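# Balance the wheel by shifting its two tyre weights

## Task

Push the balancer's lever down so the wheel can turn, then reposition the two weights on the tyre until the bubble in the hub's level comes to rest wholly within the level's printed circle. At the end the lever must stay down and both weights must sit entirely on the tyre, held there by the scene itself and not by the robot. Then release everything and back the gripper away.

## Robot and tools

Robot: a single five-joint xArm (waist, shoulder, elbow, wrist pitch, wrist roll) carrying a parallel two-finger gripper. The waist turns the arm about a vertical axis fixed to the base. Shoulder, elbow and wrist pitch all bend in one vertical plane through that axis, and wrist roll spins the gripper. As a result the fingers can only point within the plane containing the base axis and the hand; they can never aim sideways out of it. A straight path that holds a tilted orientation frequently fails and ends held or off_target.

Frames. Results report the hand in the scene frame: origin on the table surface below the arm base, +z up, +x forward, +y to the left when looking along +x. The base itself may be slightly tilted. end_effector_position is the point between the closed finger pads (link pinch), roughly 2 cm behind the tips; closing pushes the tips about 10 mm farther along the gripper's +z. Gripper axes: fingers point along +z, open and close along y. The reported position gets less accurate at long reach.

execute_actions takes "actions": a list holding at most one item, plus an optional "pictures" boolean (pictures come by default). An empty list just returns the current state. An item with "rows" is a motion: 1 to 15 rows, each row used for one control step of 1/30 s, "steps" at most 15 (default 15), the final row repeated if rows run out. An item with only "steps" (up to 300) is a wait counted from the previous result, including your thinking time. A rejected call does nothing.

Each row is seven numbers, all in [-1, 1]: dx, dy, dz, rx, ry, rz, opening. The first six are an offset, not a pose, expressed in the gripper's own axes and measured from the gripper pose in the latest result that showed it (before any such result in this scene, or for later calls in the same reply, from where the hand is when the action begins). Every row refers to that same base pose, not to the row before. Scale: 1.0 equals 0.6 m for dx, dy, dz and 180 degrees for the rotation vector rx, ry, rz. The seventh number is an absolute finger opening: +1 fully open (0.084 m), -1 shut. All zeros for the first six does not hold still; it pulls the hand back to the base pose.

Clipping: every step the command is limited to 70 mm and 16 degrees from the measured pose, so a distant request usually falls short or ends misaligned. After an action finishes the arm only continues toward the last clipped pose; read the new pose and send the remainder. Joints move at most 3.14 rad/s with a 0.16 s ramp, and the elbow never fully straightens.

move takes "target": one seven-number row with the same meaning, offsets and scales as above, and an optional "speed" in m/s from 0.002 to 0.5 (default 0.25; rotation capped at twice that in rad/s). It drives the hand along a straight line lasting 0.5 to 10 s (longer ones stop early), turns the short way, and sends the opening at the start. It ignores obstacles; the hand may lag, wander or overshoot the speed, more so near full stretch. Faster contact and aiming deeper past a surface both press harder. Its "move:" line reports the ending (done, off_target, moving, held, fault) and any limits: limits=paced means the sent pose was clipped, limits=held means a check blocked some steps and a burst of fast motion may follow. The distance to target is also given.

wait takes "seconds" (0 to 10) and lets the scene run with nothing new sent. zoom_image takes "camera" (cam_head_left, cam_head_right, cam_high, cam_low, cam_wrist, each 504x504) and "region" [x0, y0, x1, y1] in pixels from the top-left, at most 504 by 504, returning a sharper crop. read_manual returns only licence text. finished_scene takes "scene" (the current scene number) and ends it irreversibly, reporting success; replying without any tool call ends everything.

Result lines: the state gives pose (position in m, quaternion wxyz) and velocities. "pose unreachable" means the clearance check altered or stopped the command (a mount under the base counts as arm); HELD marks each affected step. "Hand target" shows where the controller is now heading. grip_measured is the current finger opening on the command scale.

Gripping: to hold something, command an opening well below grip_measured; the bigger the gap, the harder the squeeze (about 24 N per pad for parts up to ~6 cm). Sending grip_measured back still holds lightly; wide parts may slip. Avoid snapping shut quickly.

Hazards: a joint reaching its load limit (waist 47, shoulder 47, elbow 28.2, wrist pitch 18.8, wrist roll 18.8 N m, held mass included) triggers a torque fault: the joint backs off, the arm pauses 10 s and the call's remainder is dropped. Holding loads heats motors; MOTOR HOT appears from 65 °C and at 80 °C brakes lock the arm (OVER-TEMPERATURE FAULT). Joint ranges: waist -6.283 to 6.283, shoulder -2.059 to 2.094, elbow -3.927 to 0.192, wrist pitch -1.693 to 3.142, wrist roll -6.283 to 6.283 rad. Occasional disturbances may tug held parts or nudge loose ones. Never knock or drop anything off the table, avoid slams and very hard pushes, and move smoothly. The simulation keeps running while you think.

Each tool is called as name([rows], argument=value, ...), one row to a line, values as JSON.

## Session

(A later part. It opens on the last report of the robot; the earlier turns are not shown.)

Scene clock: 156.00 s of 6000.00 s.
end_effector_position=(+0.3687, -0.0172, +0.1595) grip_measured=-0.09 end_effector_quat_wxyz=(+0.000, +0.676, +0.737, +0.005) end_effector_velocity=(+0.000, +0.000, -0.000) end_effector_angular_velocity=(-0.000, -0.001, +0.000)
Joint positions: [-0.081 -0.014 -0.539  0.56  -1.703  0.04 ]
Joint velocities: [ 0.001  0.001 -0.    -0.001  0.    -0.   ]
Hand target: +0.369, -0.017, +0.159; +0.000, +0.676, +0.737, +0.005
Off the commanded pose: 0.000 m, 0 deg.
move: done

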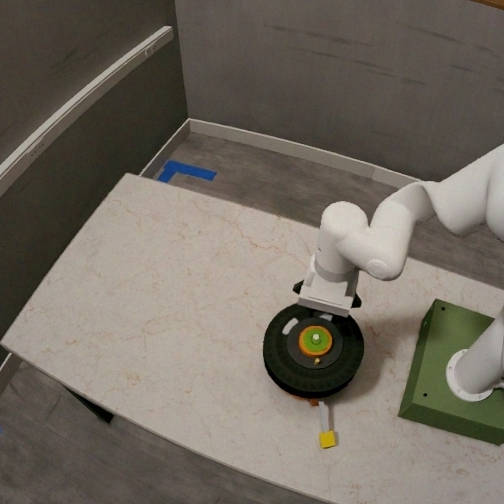

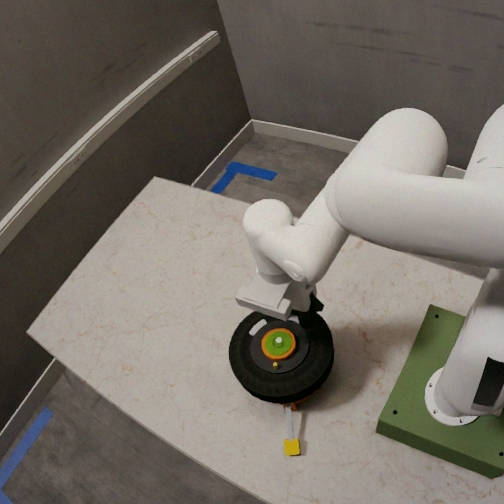

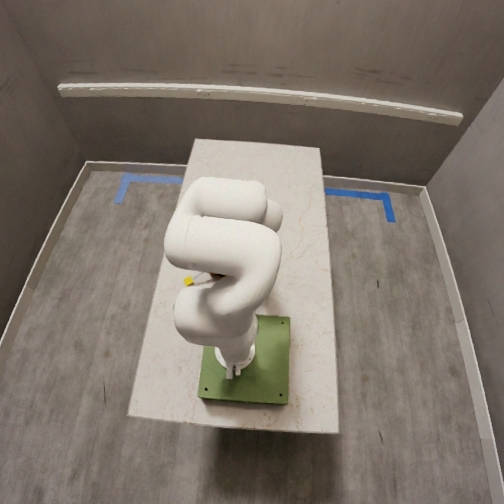

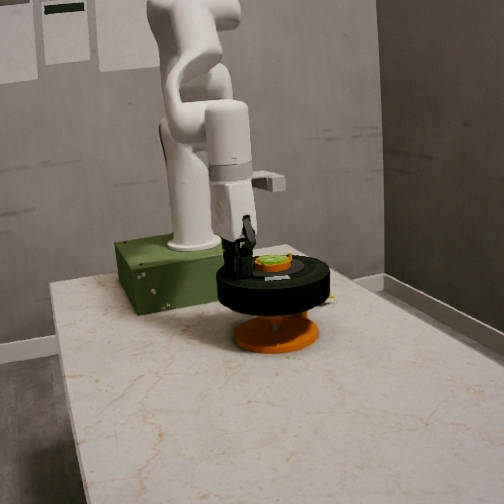

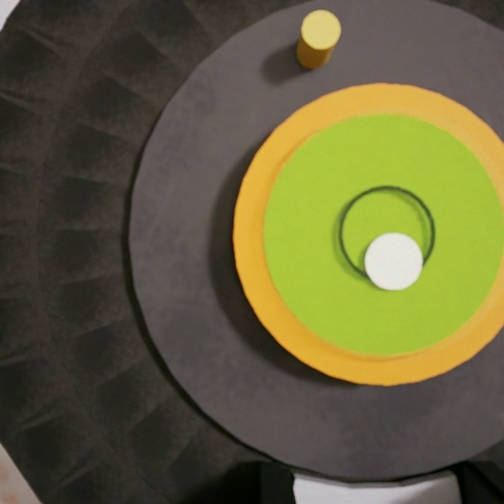

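Close to the rim. Release and lift.

move(target=[0,0,0,0,0,0,0.4], speed=0.02)

move(target=[0,0,-0.1,0,0,0,0.4], speed=0.1)

wait(seconds=2)

Scene clock: 158.30 s of 6000.00 s.
end_effector_position=(+0.3687, -0.0172, +0.1595) grip_measured=+0.39 end_effector_quat_wxyz=(+0.000, +0.676, +0.737, +0.005) end_effector_velocity=(-0.000, +0.000, -0.000) end_effector_angular_velocity=(+0.000, +0.001, +0.000)
Joint positions: [-0.081 -0.014 -0.539  0.56  -1.703  0.061]
Joint velocities: [ 0.     0.     0.001  0.     0.    -0.   ]
Hand target: +0.369, -0.017, +0.159; +0.000, +0.676, +0.737, +0.005
Off the commanded pose: 0.000 m, 0 deg.
move: done

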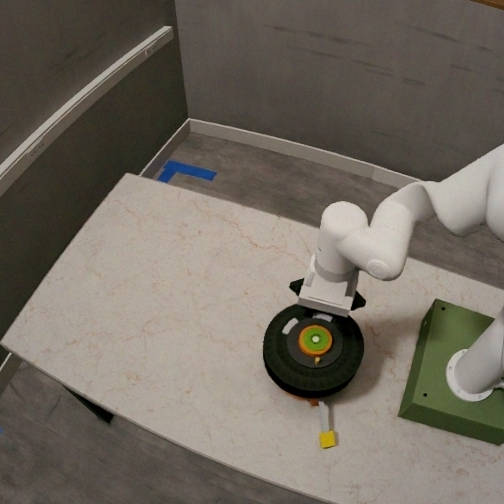

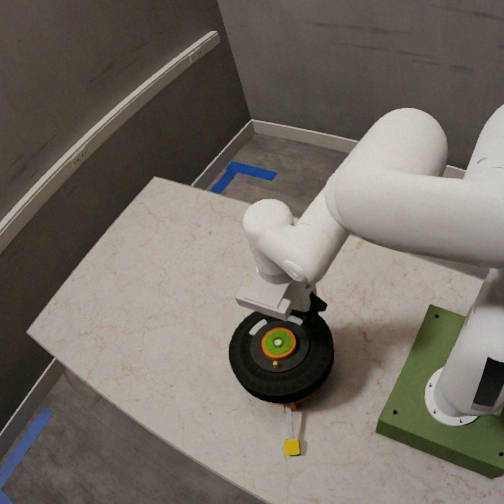

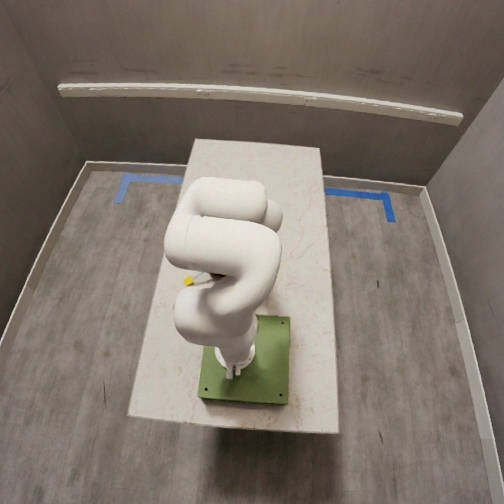

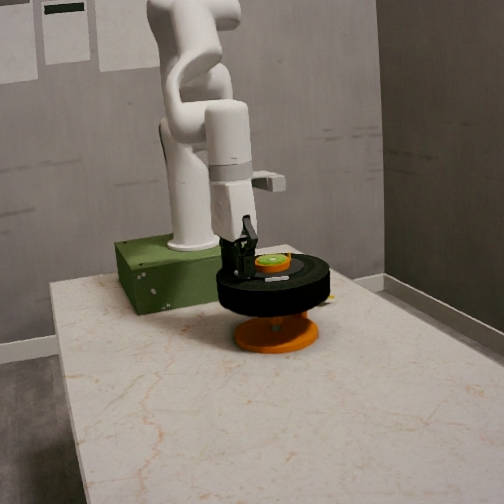

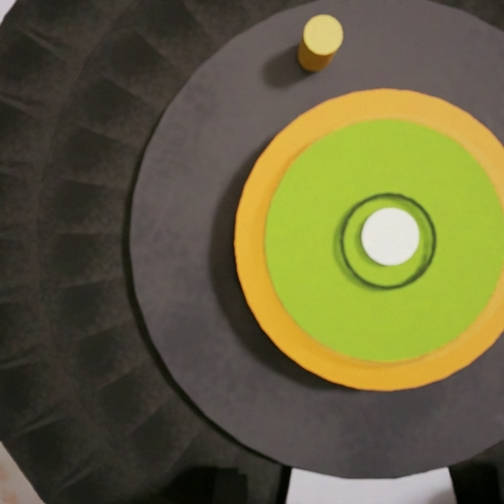

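Scene clock: 159.27 s of 6000.00 s.
end_effector_position=(+0.3679, -0.0176, +0.2191) grip_measured=+0.39 end_effector_quat_wxyz=(-0.000, +0.676, +0.737, +0.005) end_effector_velocity=(+0.000, -0.000, +0.002) end_effector_angular_velocity=(-0.000, -0.000, -0.000)
Joint positions: [-0.081 -0.173 -0.586  0.766 -1.703  0.061]
Joint velocities: [-0.    -0.002 -0.003  0.005  0.     0.   ]
Hand target: +0.368, -0.018, +0.220; +0.000, +0.676, +0.737, +0.005
Off the commanded pose: 0.000 m, 0 deg.
move: done

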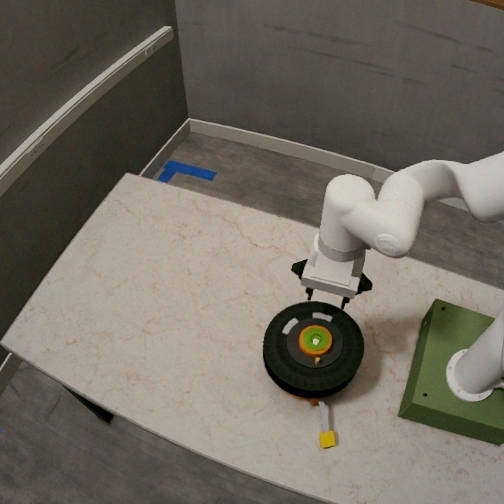

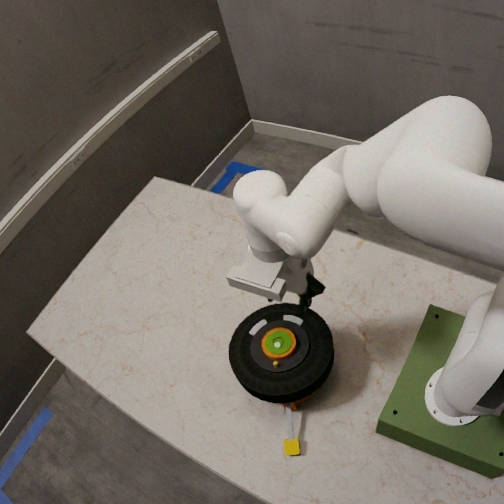

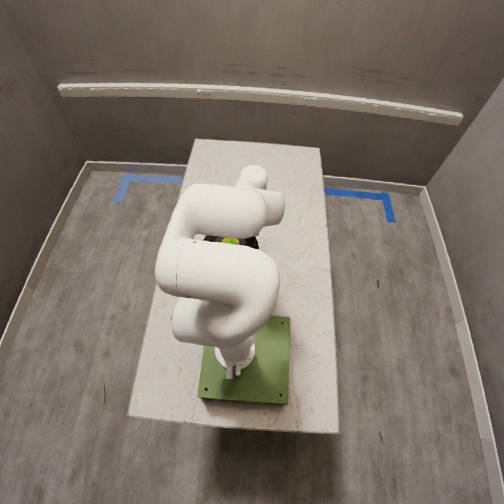

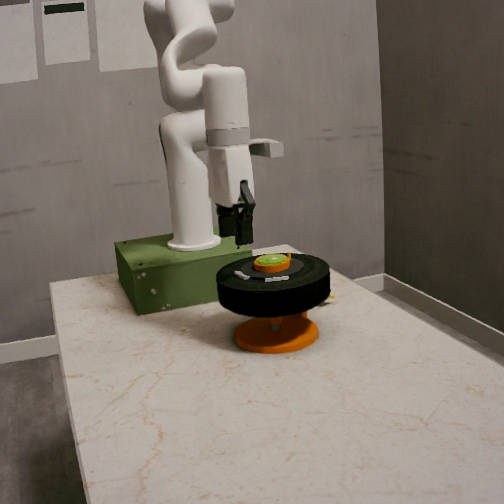

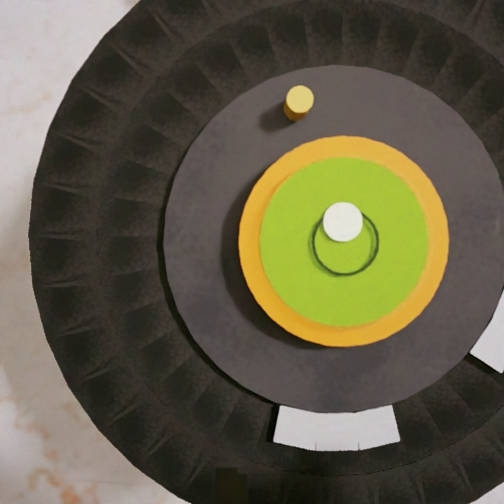

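Scene clock: 161.27 s of 6000.00 s.
end_effector_position=(+0.3682, -0.0176, +0.2195) grip_measured=+0.39 end_effector_quat_wxyz=(+0.000, +0.676, +0.737, +0.005) end_effector_velocity=(+0.001, +0.000, +0.001) end_effector_angular_velocity=(-0.000, -0.002, +0.000)
Joint positions: [-0.081 -0.174 -0.586  0.766 -1.703  0.061]
Joint velocities: [ 0.001 -0.001 -0.001 -0.001  0.    -0.   ]
Hand target: +0.368, -0.018, +0.220; +0.000, +0.676, +0.737, +0.005
Off the commanded pose: 0.000 m, 0 deg.
Steps of this call (steps 1 to 60: nothing new was sent). Readings (end_effector_position):
1: (+0.3680, -0.0176, +0.2192)
2: (+0.3680, -0.0176, +0.2192)
4: (+0.3681, -0.0176, +0.2193)
8: (+0.3681, -0.0176, +0.2194)
60: the state above

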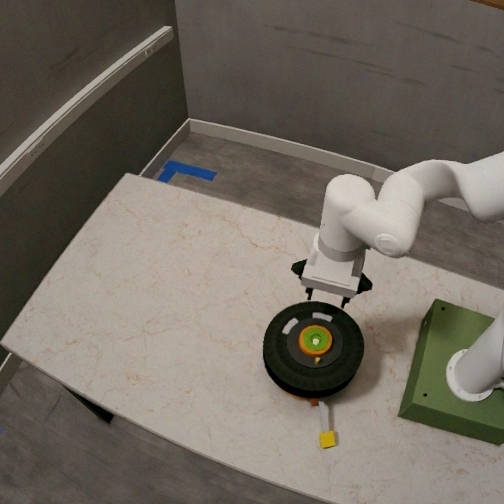

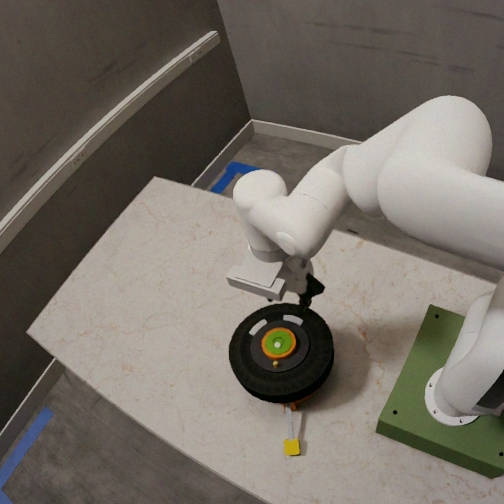

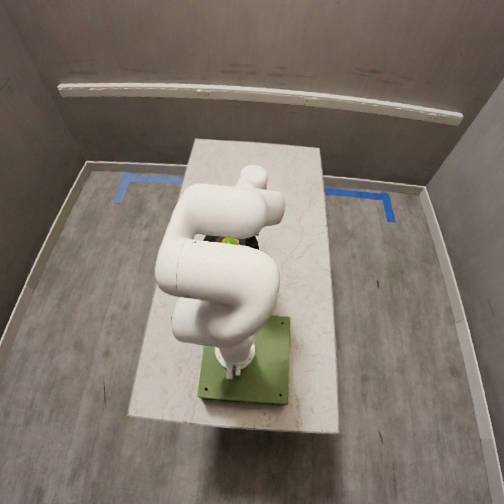

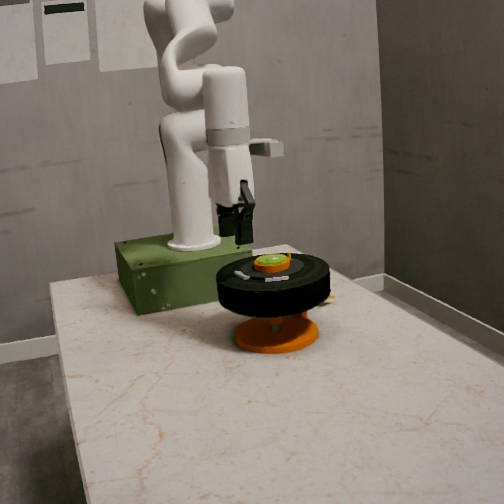

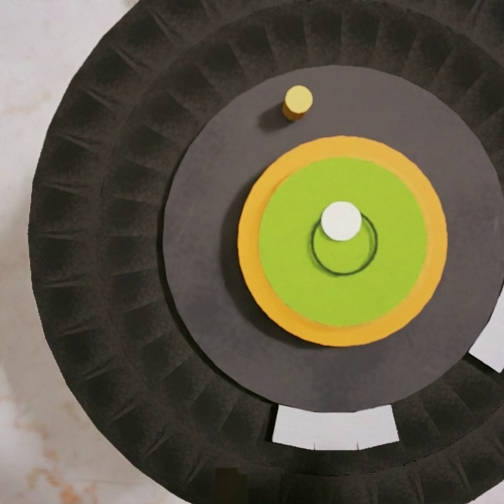

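move(target=[0.0748,0.1144,0.0575,0,0,-0.378,0.35], speed=0.3)

Scene clock: 176.40 s of 6000.00 s.
end_effector_position=(+0.4328, +0.0334, +0.1859) grip_measured=+0.34 end_effector_quat_wxyz=(+0.003, +0.148, +0.989, +0.004) end_effector_velocity=(+0.000, +0.000, +0.000) end_effector_angular_velocity=(+0.000, -0.001, +0.006)
Joint positions: [ 0.043  0.111 -0.793  0.688 -2.767  0.059]
Joint velocities: [ 0.001  0.001 -0.001 -0.    -0.005  0.   ]
Hand target: +0.433, +0.033, +0.186; +0.003, +0.148, +0.989, +0.004
Off the commanded pose: 0.000 m, 0 deg.
After step 90, 9.73 s passed at rest.
move: done

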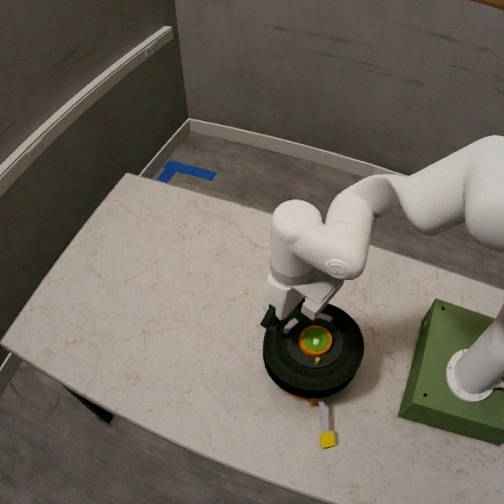

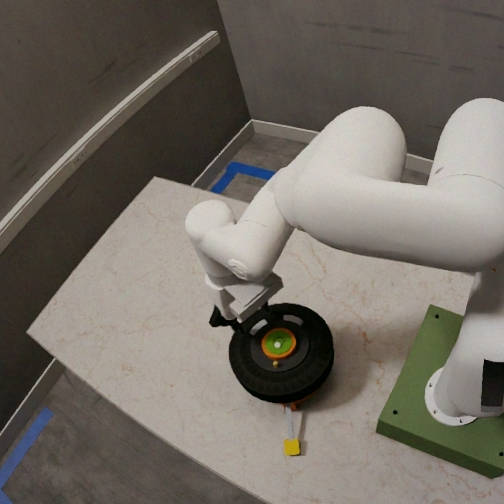

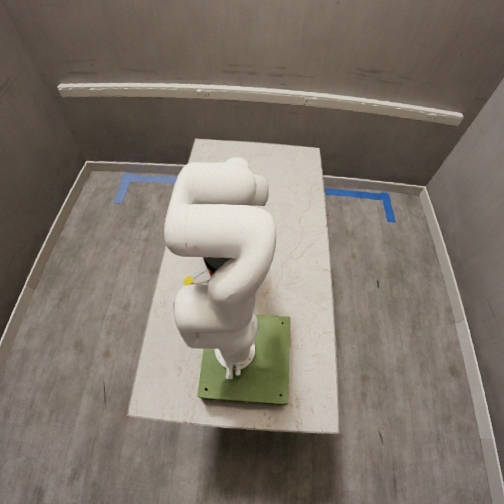

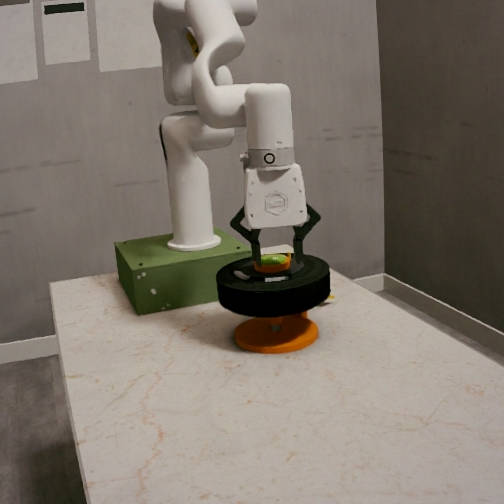

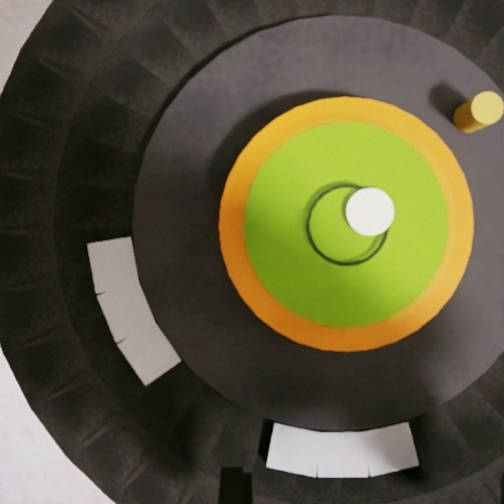

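move(target=[0.0033,-0.005,0.044,0,0,0,0.35], speed=0.03)

zoom_image(camera="cam_low", region=[230, 235, 330, 300])

Scene clock: 186.13 s of 6000.00 s.
end_effector_position=(+0.4303, +0.0313, +0.1596) grip_measured=+0.34 end_effector_quat_wxyz=(+0.003, +0.148, +0.989, +0.004) end_effector_velocity=(+0.002, +0.000, +0.001) end_effector_angular_velocity=(+0.000, -0.005, +0.000)
Joint positions: [ 0.038  0.166 -0.768  0.608 -2.771  0.059]
Joint velocities: [ 0.     0.    -0.001 -0.004 -0.     0.   ]
Hand target: +0.430, +0.031, +0.159; +0.003, +0.148, +0.989, +0.004
Off the commanded pose: 0.000 m, 0 deg.
After step 90, 5.60 s passed at rest.
move: done

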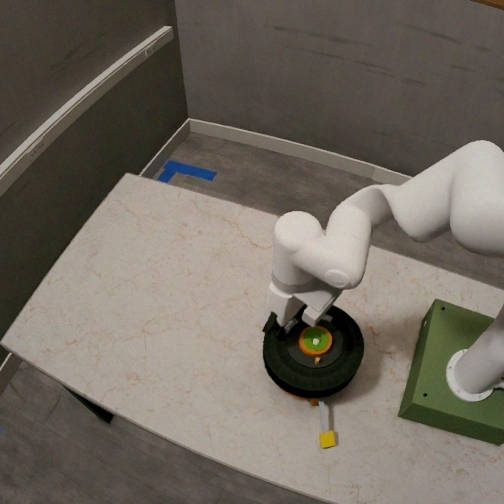

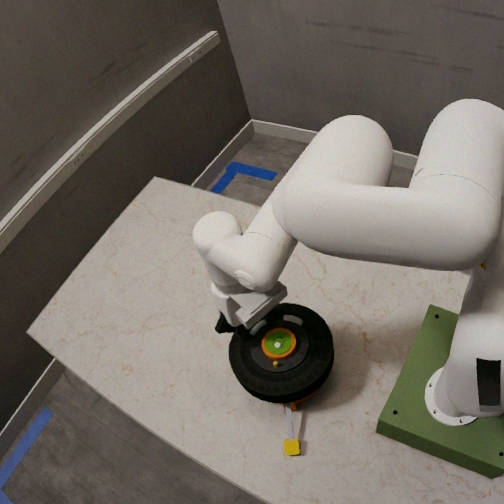

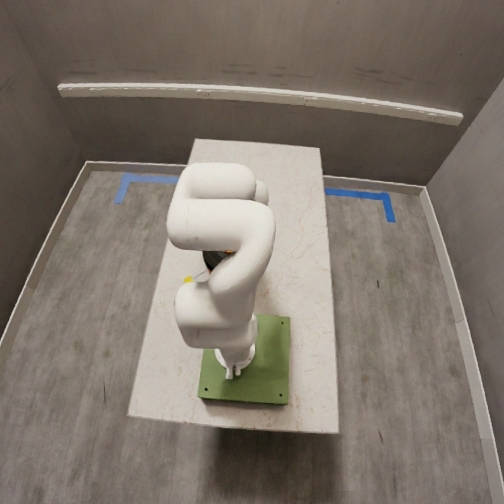

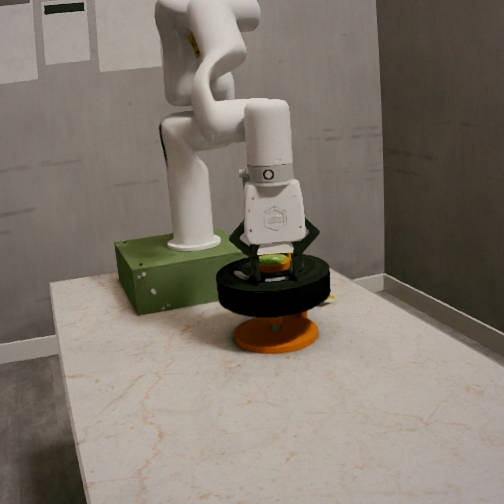

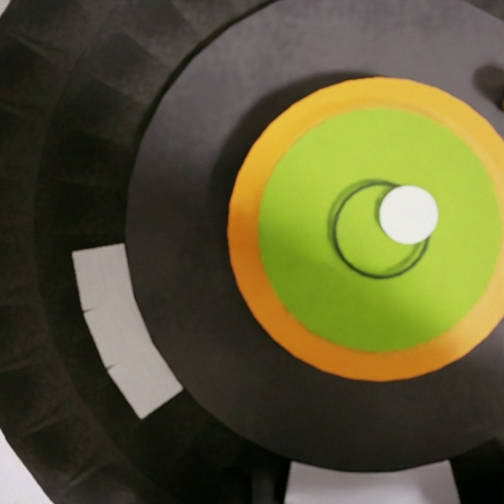

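Region (230, 235, 330, 300) of cam_low's 504x504 image, scaled by 5.040, with more detail than that image has; it fills the top 328 rows of this view, and the rest is white.

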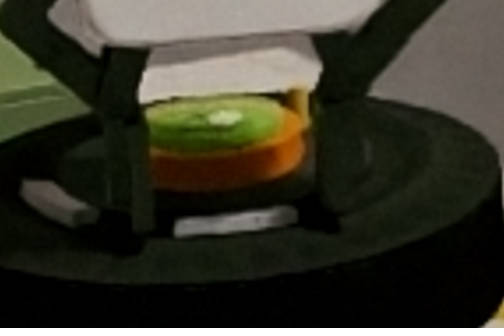

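move(target=[0,0,0.006,0,0,0,0.3], speed=0.01)

Scene clock: 188.33 s of 6000.00 s.
end_effector_position=(+0.4304, +0.0313, +0.1560) grip_measured=+0.29 end_effector_quat_wxyz=(+0.003, +0.148, +0.989, +0.004) end_effector_velocity=(+0.001, +0.000, +0.001) end_effector_angular_velocity=(+0.000, -0.003, +0.000)
Joint positions: [ 0.038  0.175 -0.767  0.598 -2.771  0.056]
Joint velocities: [ 0.     0.    -0.002 -0.001  0.    -0.   ]
Hand target: +0.430, +0.031, +0.156; +0.003, +0.148, +0.989, +0.004
Off the commanded pose: 0.000 m, 0 deg.
move: done

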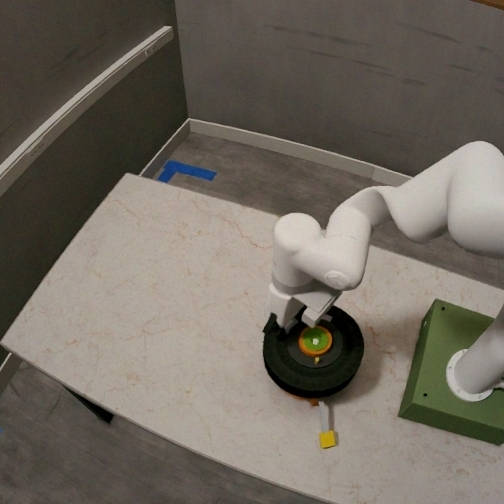

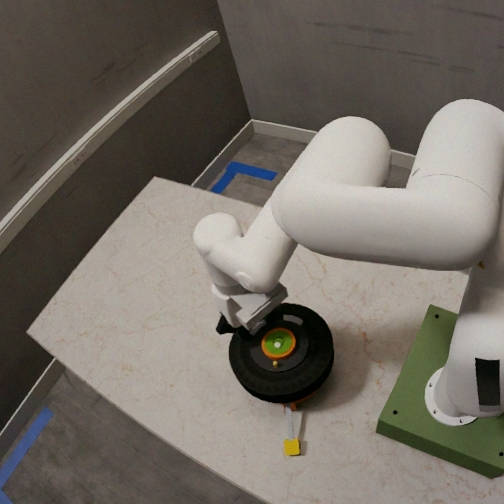

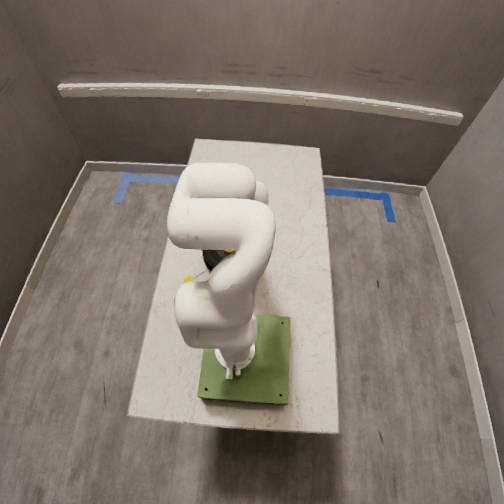

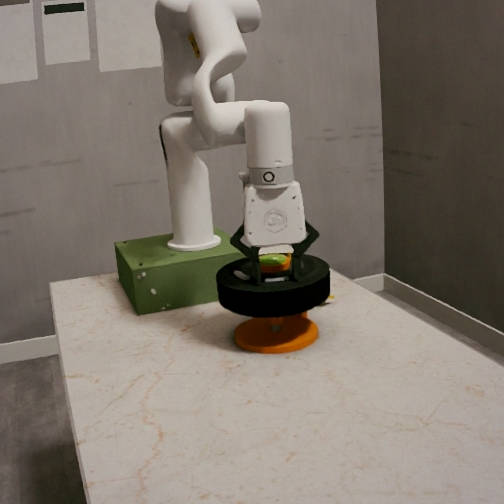

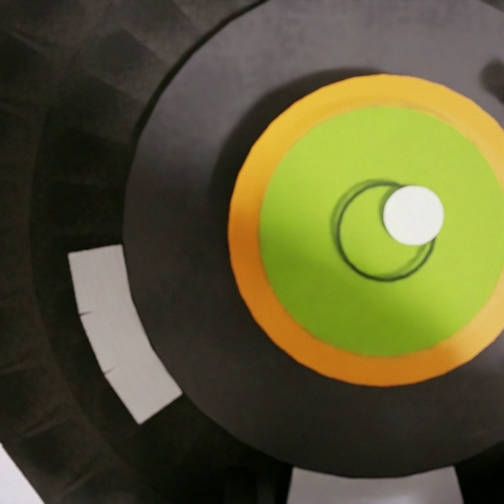

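move(target=[0,0,0.004,0,0,0,0.2], speed=0.01)

Scene clock: 190.37 s of 6000.00 s.
end_effector_position=(+0.4304, +0.0313, +0.1536) grip_measured=+0.19 end_effector_quat_wxyz=(+0.003, +0.148, +0.989, +0.004) end_effector_velocity=(+0.000, -0.000, -0.000) end_effector_angular_velocity=(+0.000, -0.000, -0.000)
Joint positions: [ 0.038  0.181 -0.766  0.591 -2.771  0.052]
Joint velocities: [-0.     0.     0.    -0.001  0.    -0.   ]
Hand target: +0.430, +0.031, +0.154; +0.003, +0.148, +0.989, +0.004
Off the commanded pose: 0.000 m, 0 deg.
move: done

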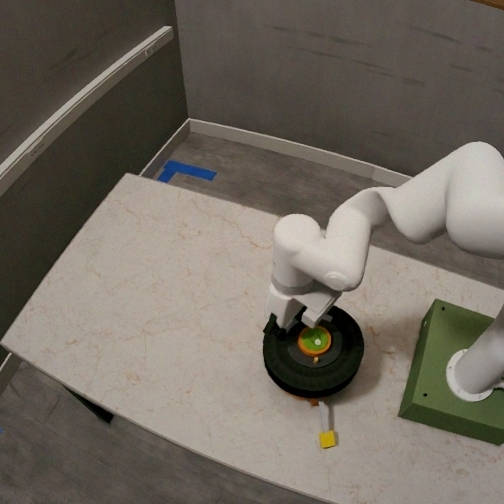

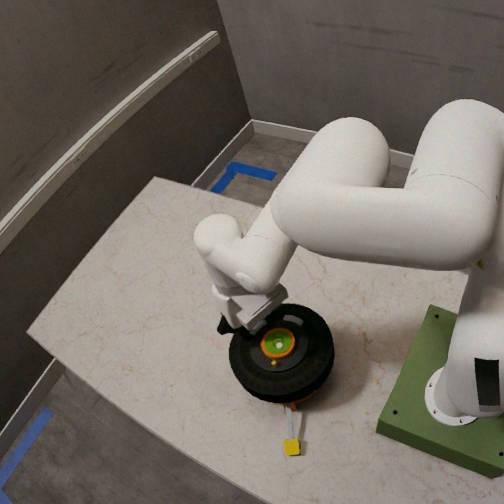

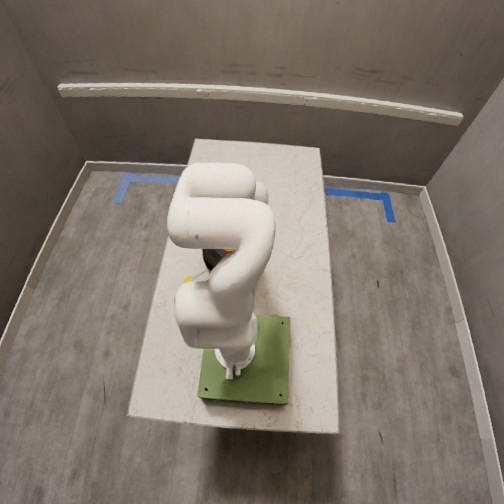

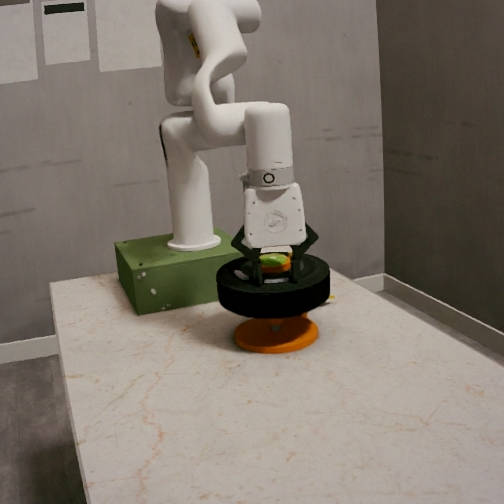

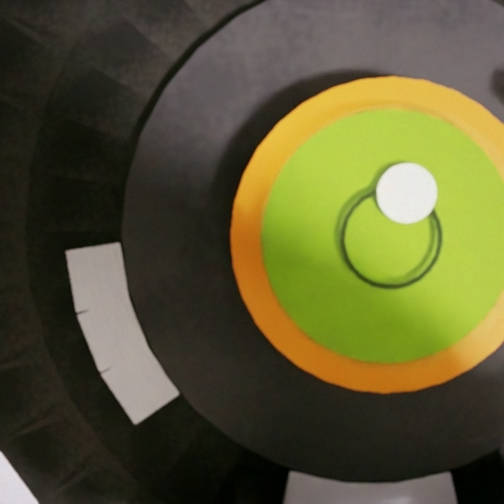

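Touching. Close.

move(target=[0,0,0,0,0,0,-0.4], speed=0.01)

Scene clock: 193.07 s of 6000.00 s.
end_effector_position=(+0.4305, +0.0313, +0.1537) grip_measured=-0.10 end_effector_quat_wxyz=(+0.003, +0.148, +0.989, +0.004) end_effector_velocity=(+0.000, +0.000, +0.000) end_effector_angular_velocity=(+0.000, -0.001, +0.000)
Joint positions: [ 0.038  0.181 -0.767  0.591 -2.772  0.04 ]
Joint velocities: [ 0.     0.    -0.001 -0.001  0.    -0.   ]
Hand target: +0.430, +0.031, +0.154; +0.003, +0.148, +0.989, +0.004
Off the commanded pose: 0.000 m, 0 deg.
move: done

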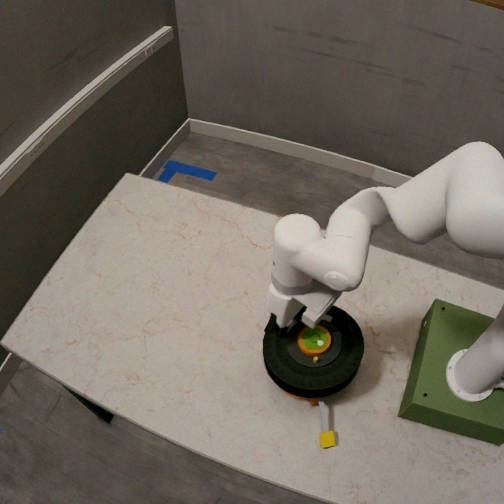

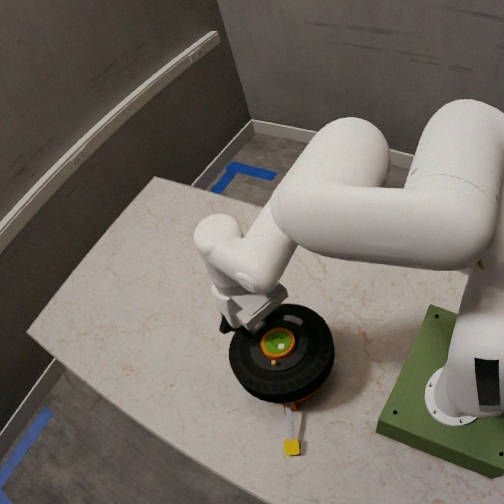

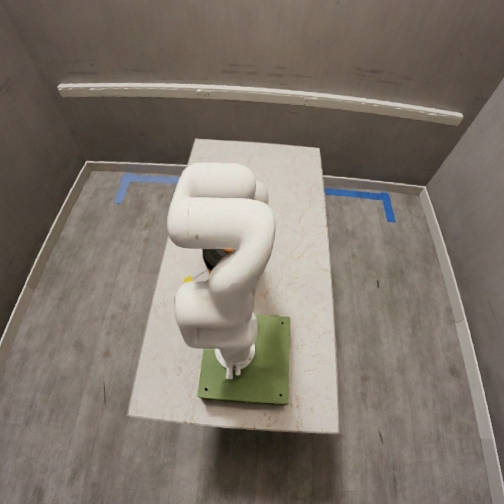

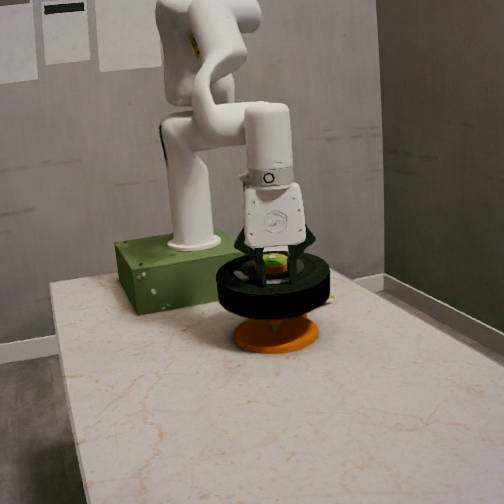

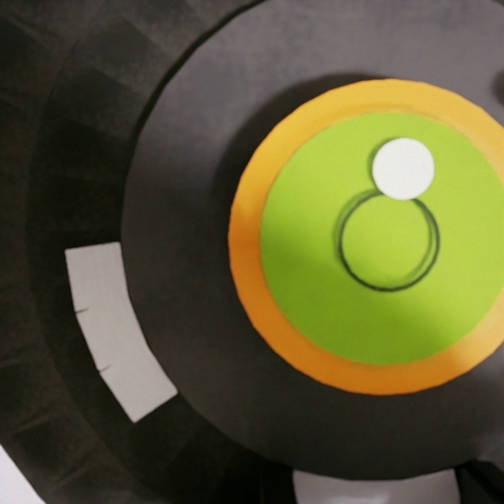

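move(target=[-0.002,0,-0.03,0,0,0,-0.4], speed=0.03)

move(target=[0.0023,0.0238,0,0,0,-0.0611,-0.4], speed=0.05)

Scene clock: 198.33 s of 6000.00 s.
end_effector_position=(+0.4314, +0.0308, +0.1716) grip_measured=-0.10 end_effector_quat_wxyz=(+0.003, +0.148, +0.989, +0.004) end_effector_velocity=(-0.001, -0.000, +0.000) end_effector_angular_velocity=(-0.000, +0.003, -0.000)
Joint positions: [ 0.037  0.14  -0.778  0.644 -2.772  0.04 ]
Joint velocities: [-0.    -0.002  0.     0.004 -0.    -0.   ]
Hand target: +0.431, +0.031, +0.172; +0.003, +0.148, +0.989, +0.004
Off the commanded pose: 0.000 m, 0 deg.
After step 90, 1.40 s passed at rest.
move: done

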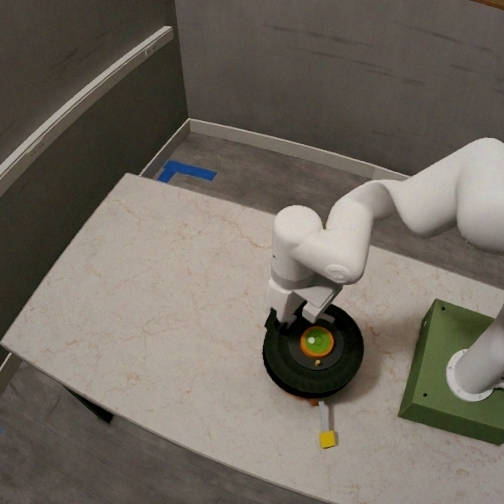

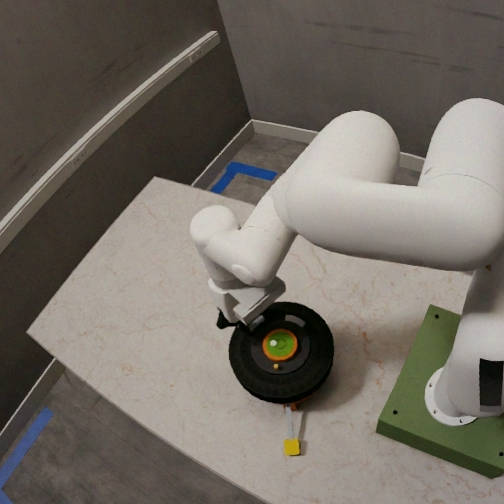

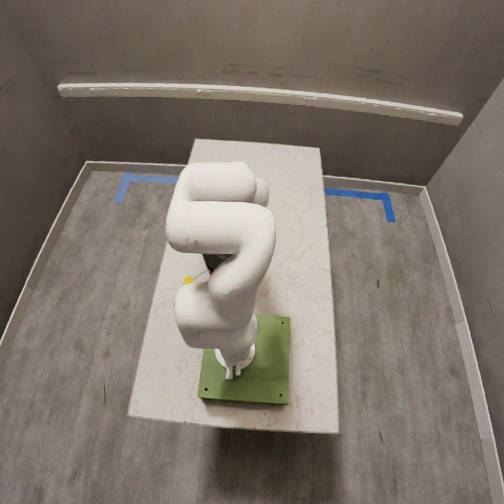

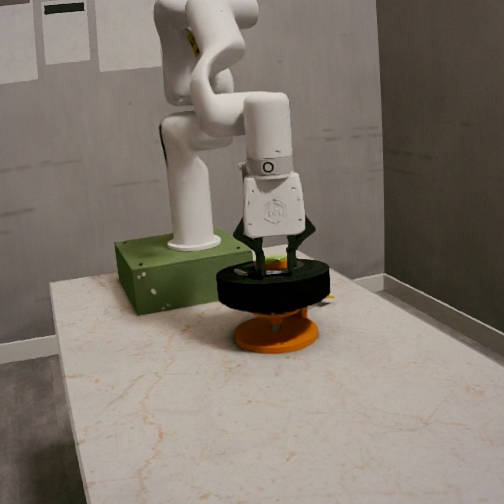

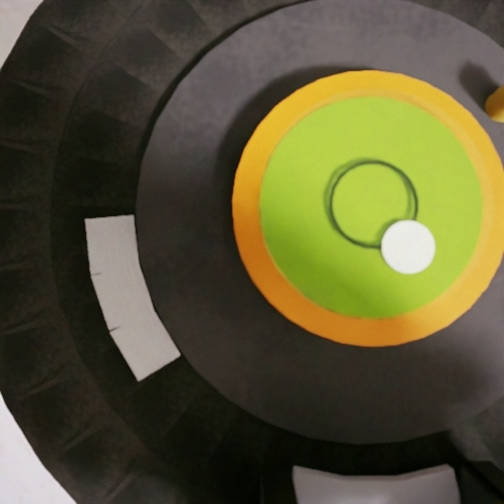

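Scene clock: 200.50 s of 6000.00 s.
end_effector_position=(+0.4342, +0.0449, +0.1717) grip_measured=-0.10 end_effector_quat_wxyz=(+0.003, +0.053, +0.999, +0.003) end_effector_velocity=(+0.001, +0.000, +0.000) end_effector_angular_velocity=(+0.000, -0.001, +0.005)
Joint positions: [ 0.069  0.151 -0.793  0.648 -2.932  0.04 ]
Joint velocities: [ 0.     0.    -0.001  0.    -0.005  0.   ]
Hand target: +0.434, +0.045, +0.172; +0.003, +0.052, +0.999, +0.003
Off the commanded pose: 0.000 m, 0 deg.
move: done

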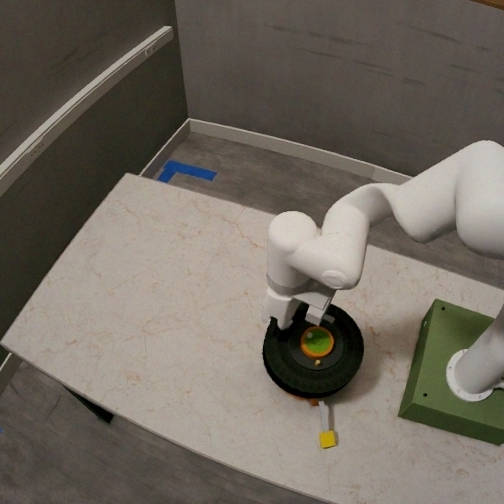

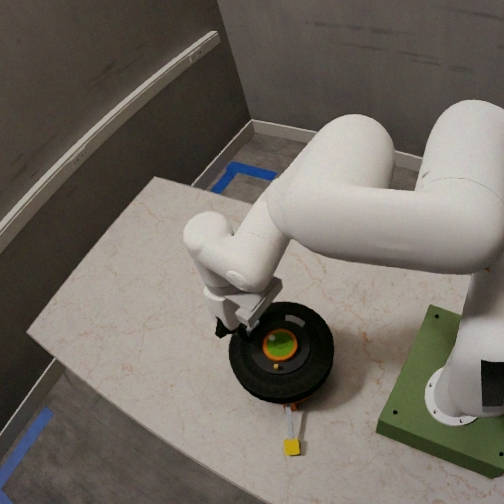

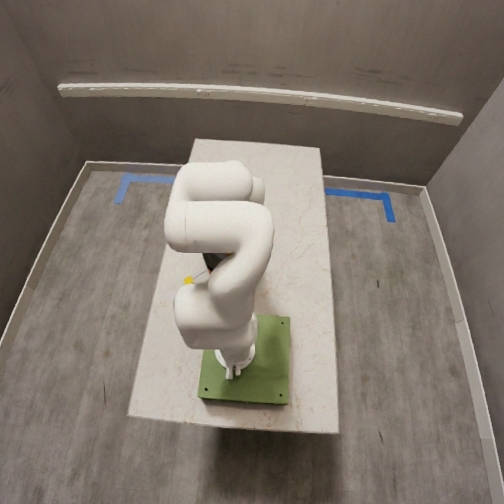

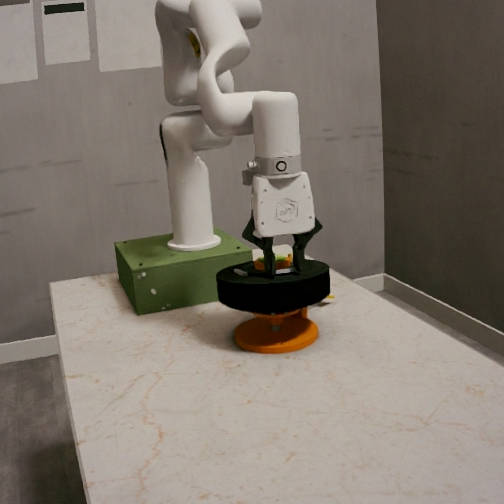

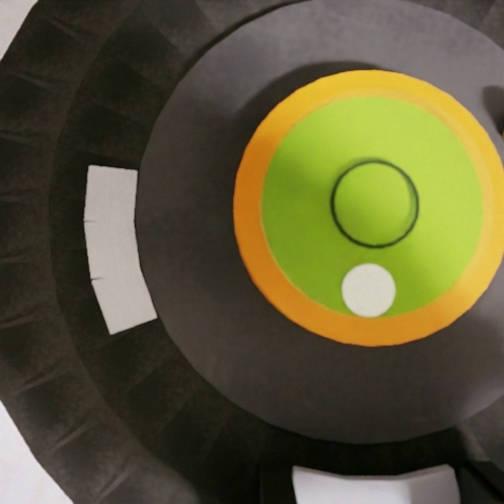

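move(target=[0.001,-0.0065,0.024,0,0,0.0167,-0.4], speed=0.015)

Scene clock: 207.17 s of 6000.00 s.
end_effector_position=(+0.4333, +0.0412, +0.1573) grip_measured=-0.10 end_effector_quat_wxyz=(+0.003, +0.079, +0.997, +0.003) end_effector_velocity=(+0.001, +0.000, +0.000) end_effector_angular_velocity=(+0.000, -0.002, -0.001)
Joint positions: [ 0.06   0.182 -0.782  0.606 -2.889  0.04 ]
Joint velocities: [ 0.     0.001 -0.001 -0.002  0.002 -0.   ]
Hand target: +0.433, +0.041, +0.157; +0.003, +0.079, +0.997, +0.003
Off the commanded pose: 0.000 m, 0 deg.
After step 90, 1.67 s passed at rest.
move: done

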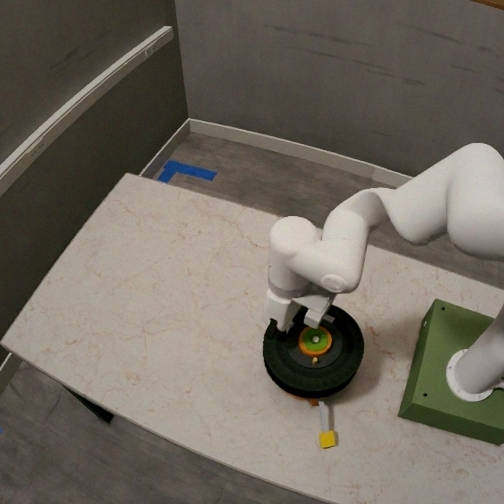

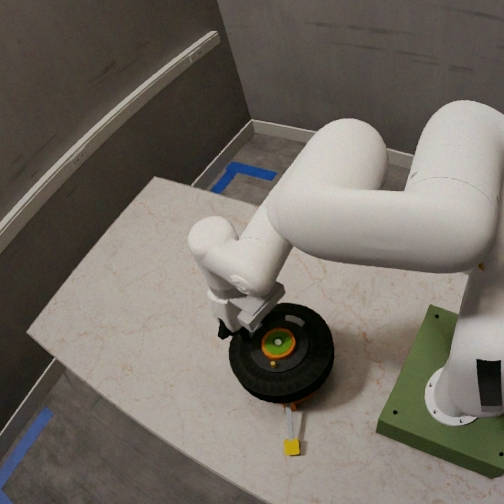

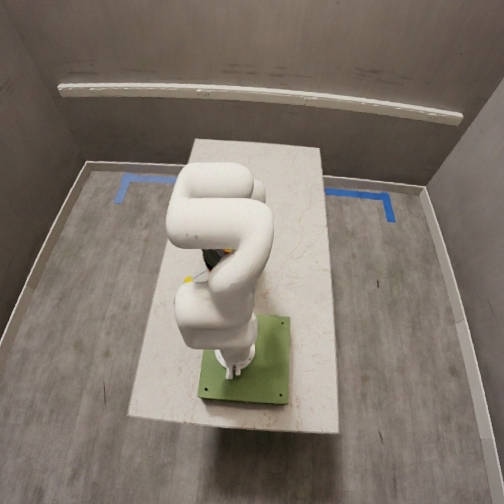

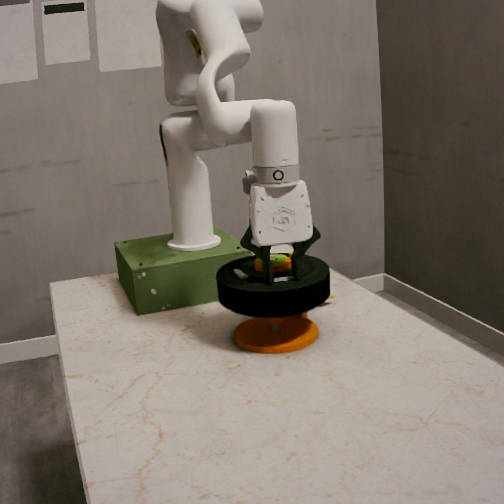

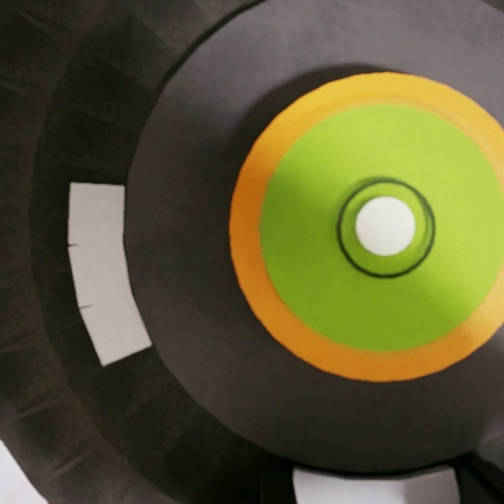

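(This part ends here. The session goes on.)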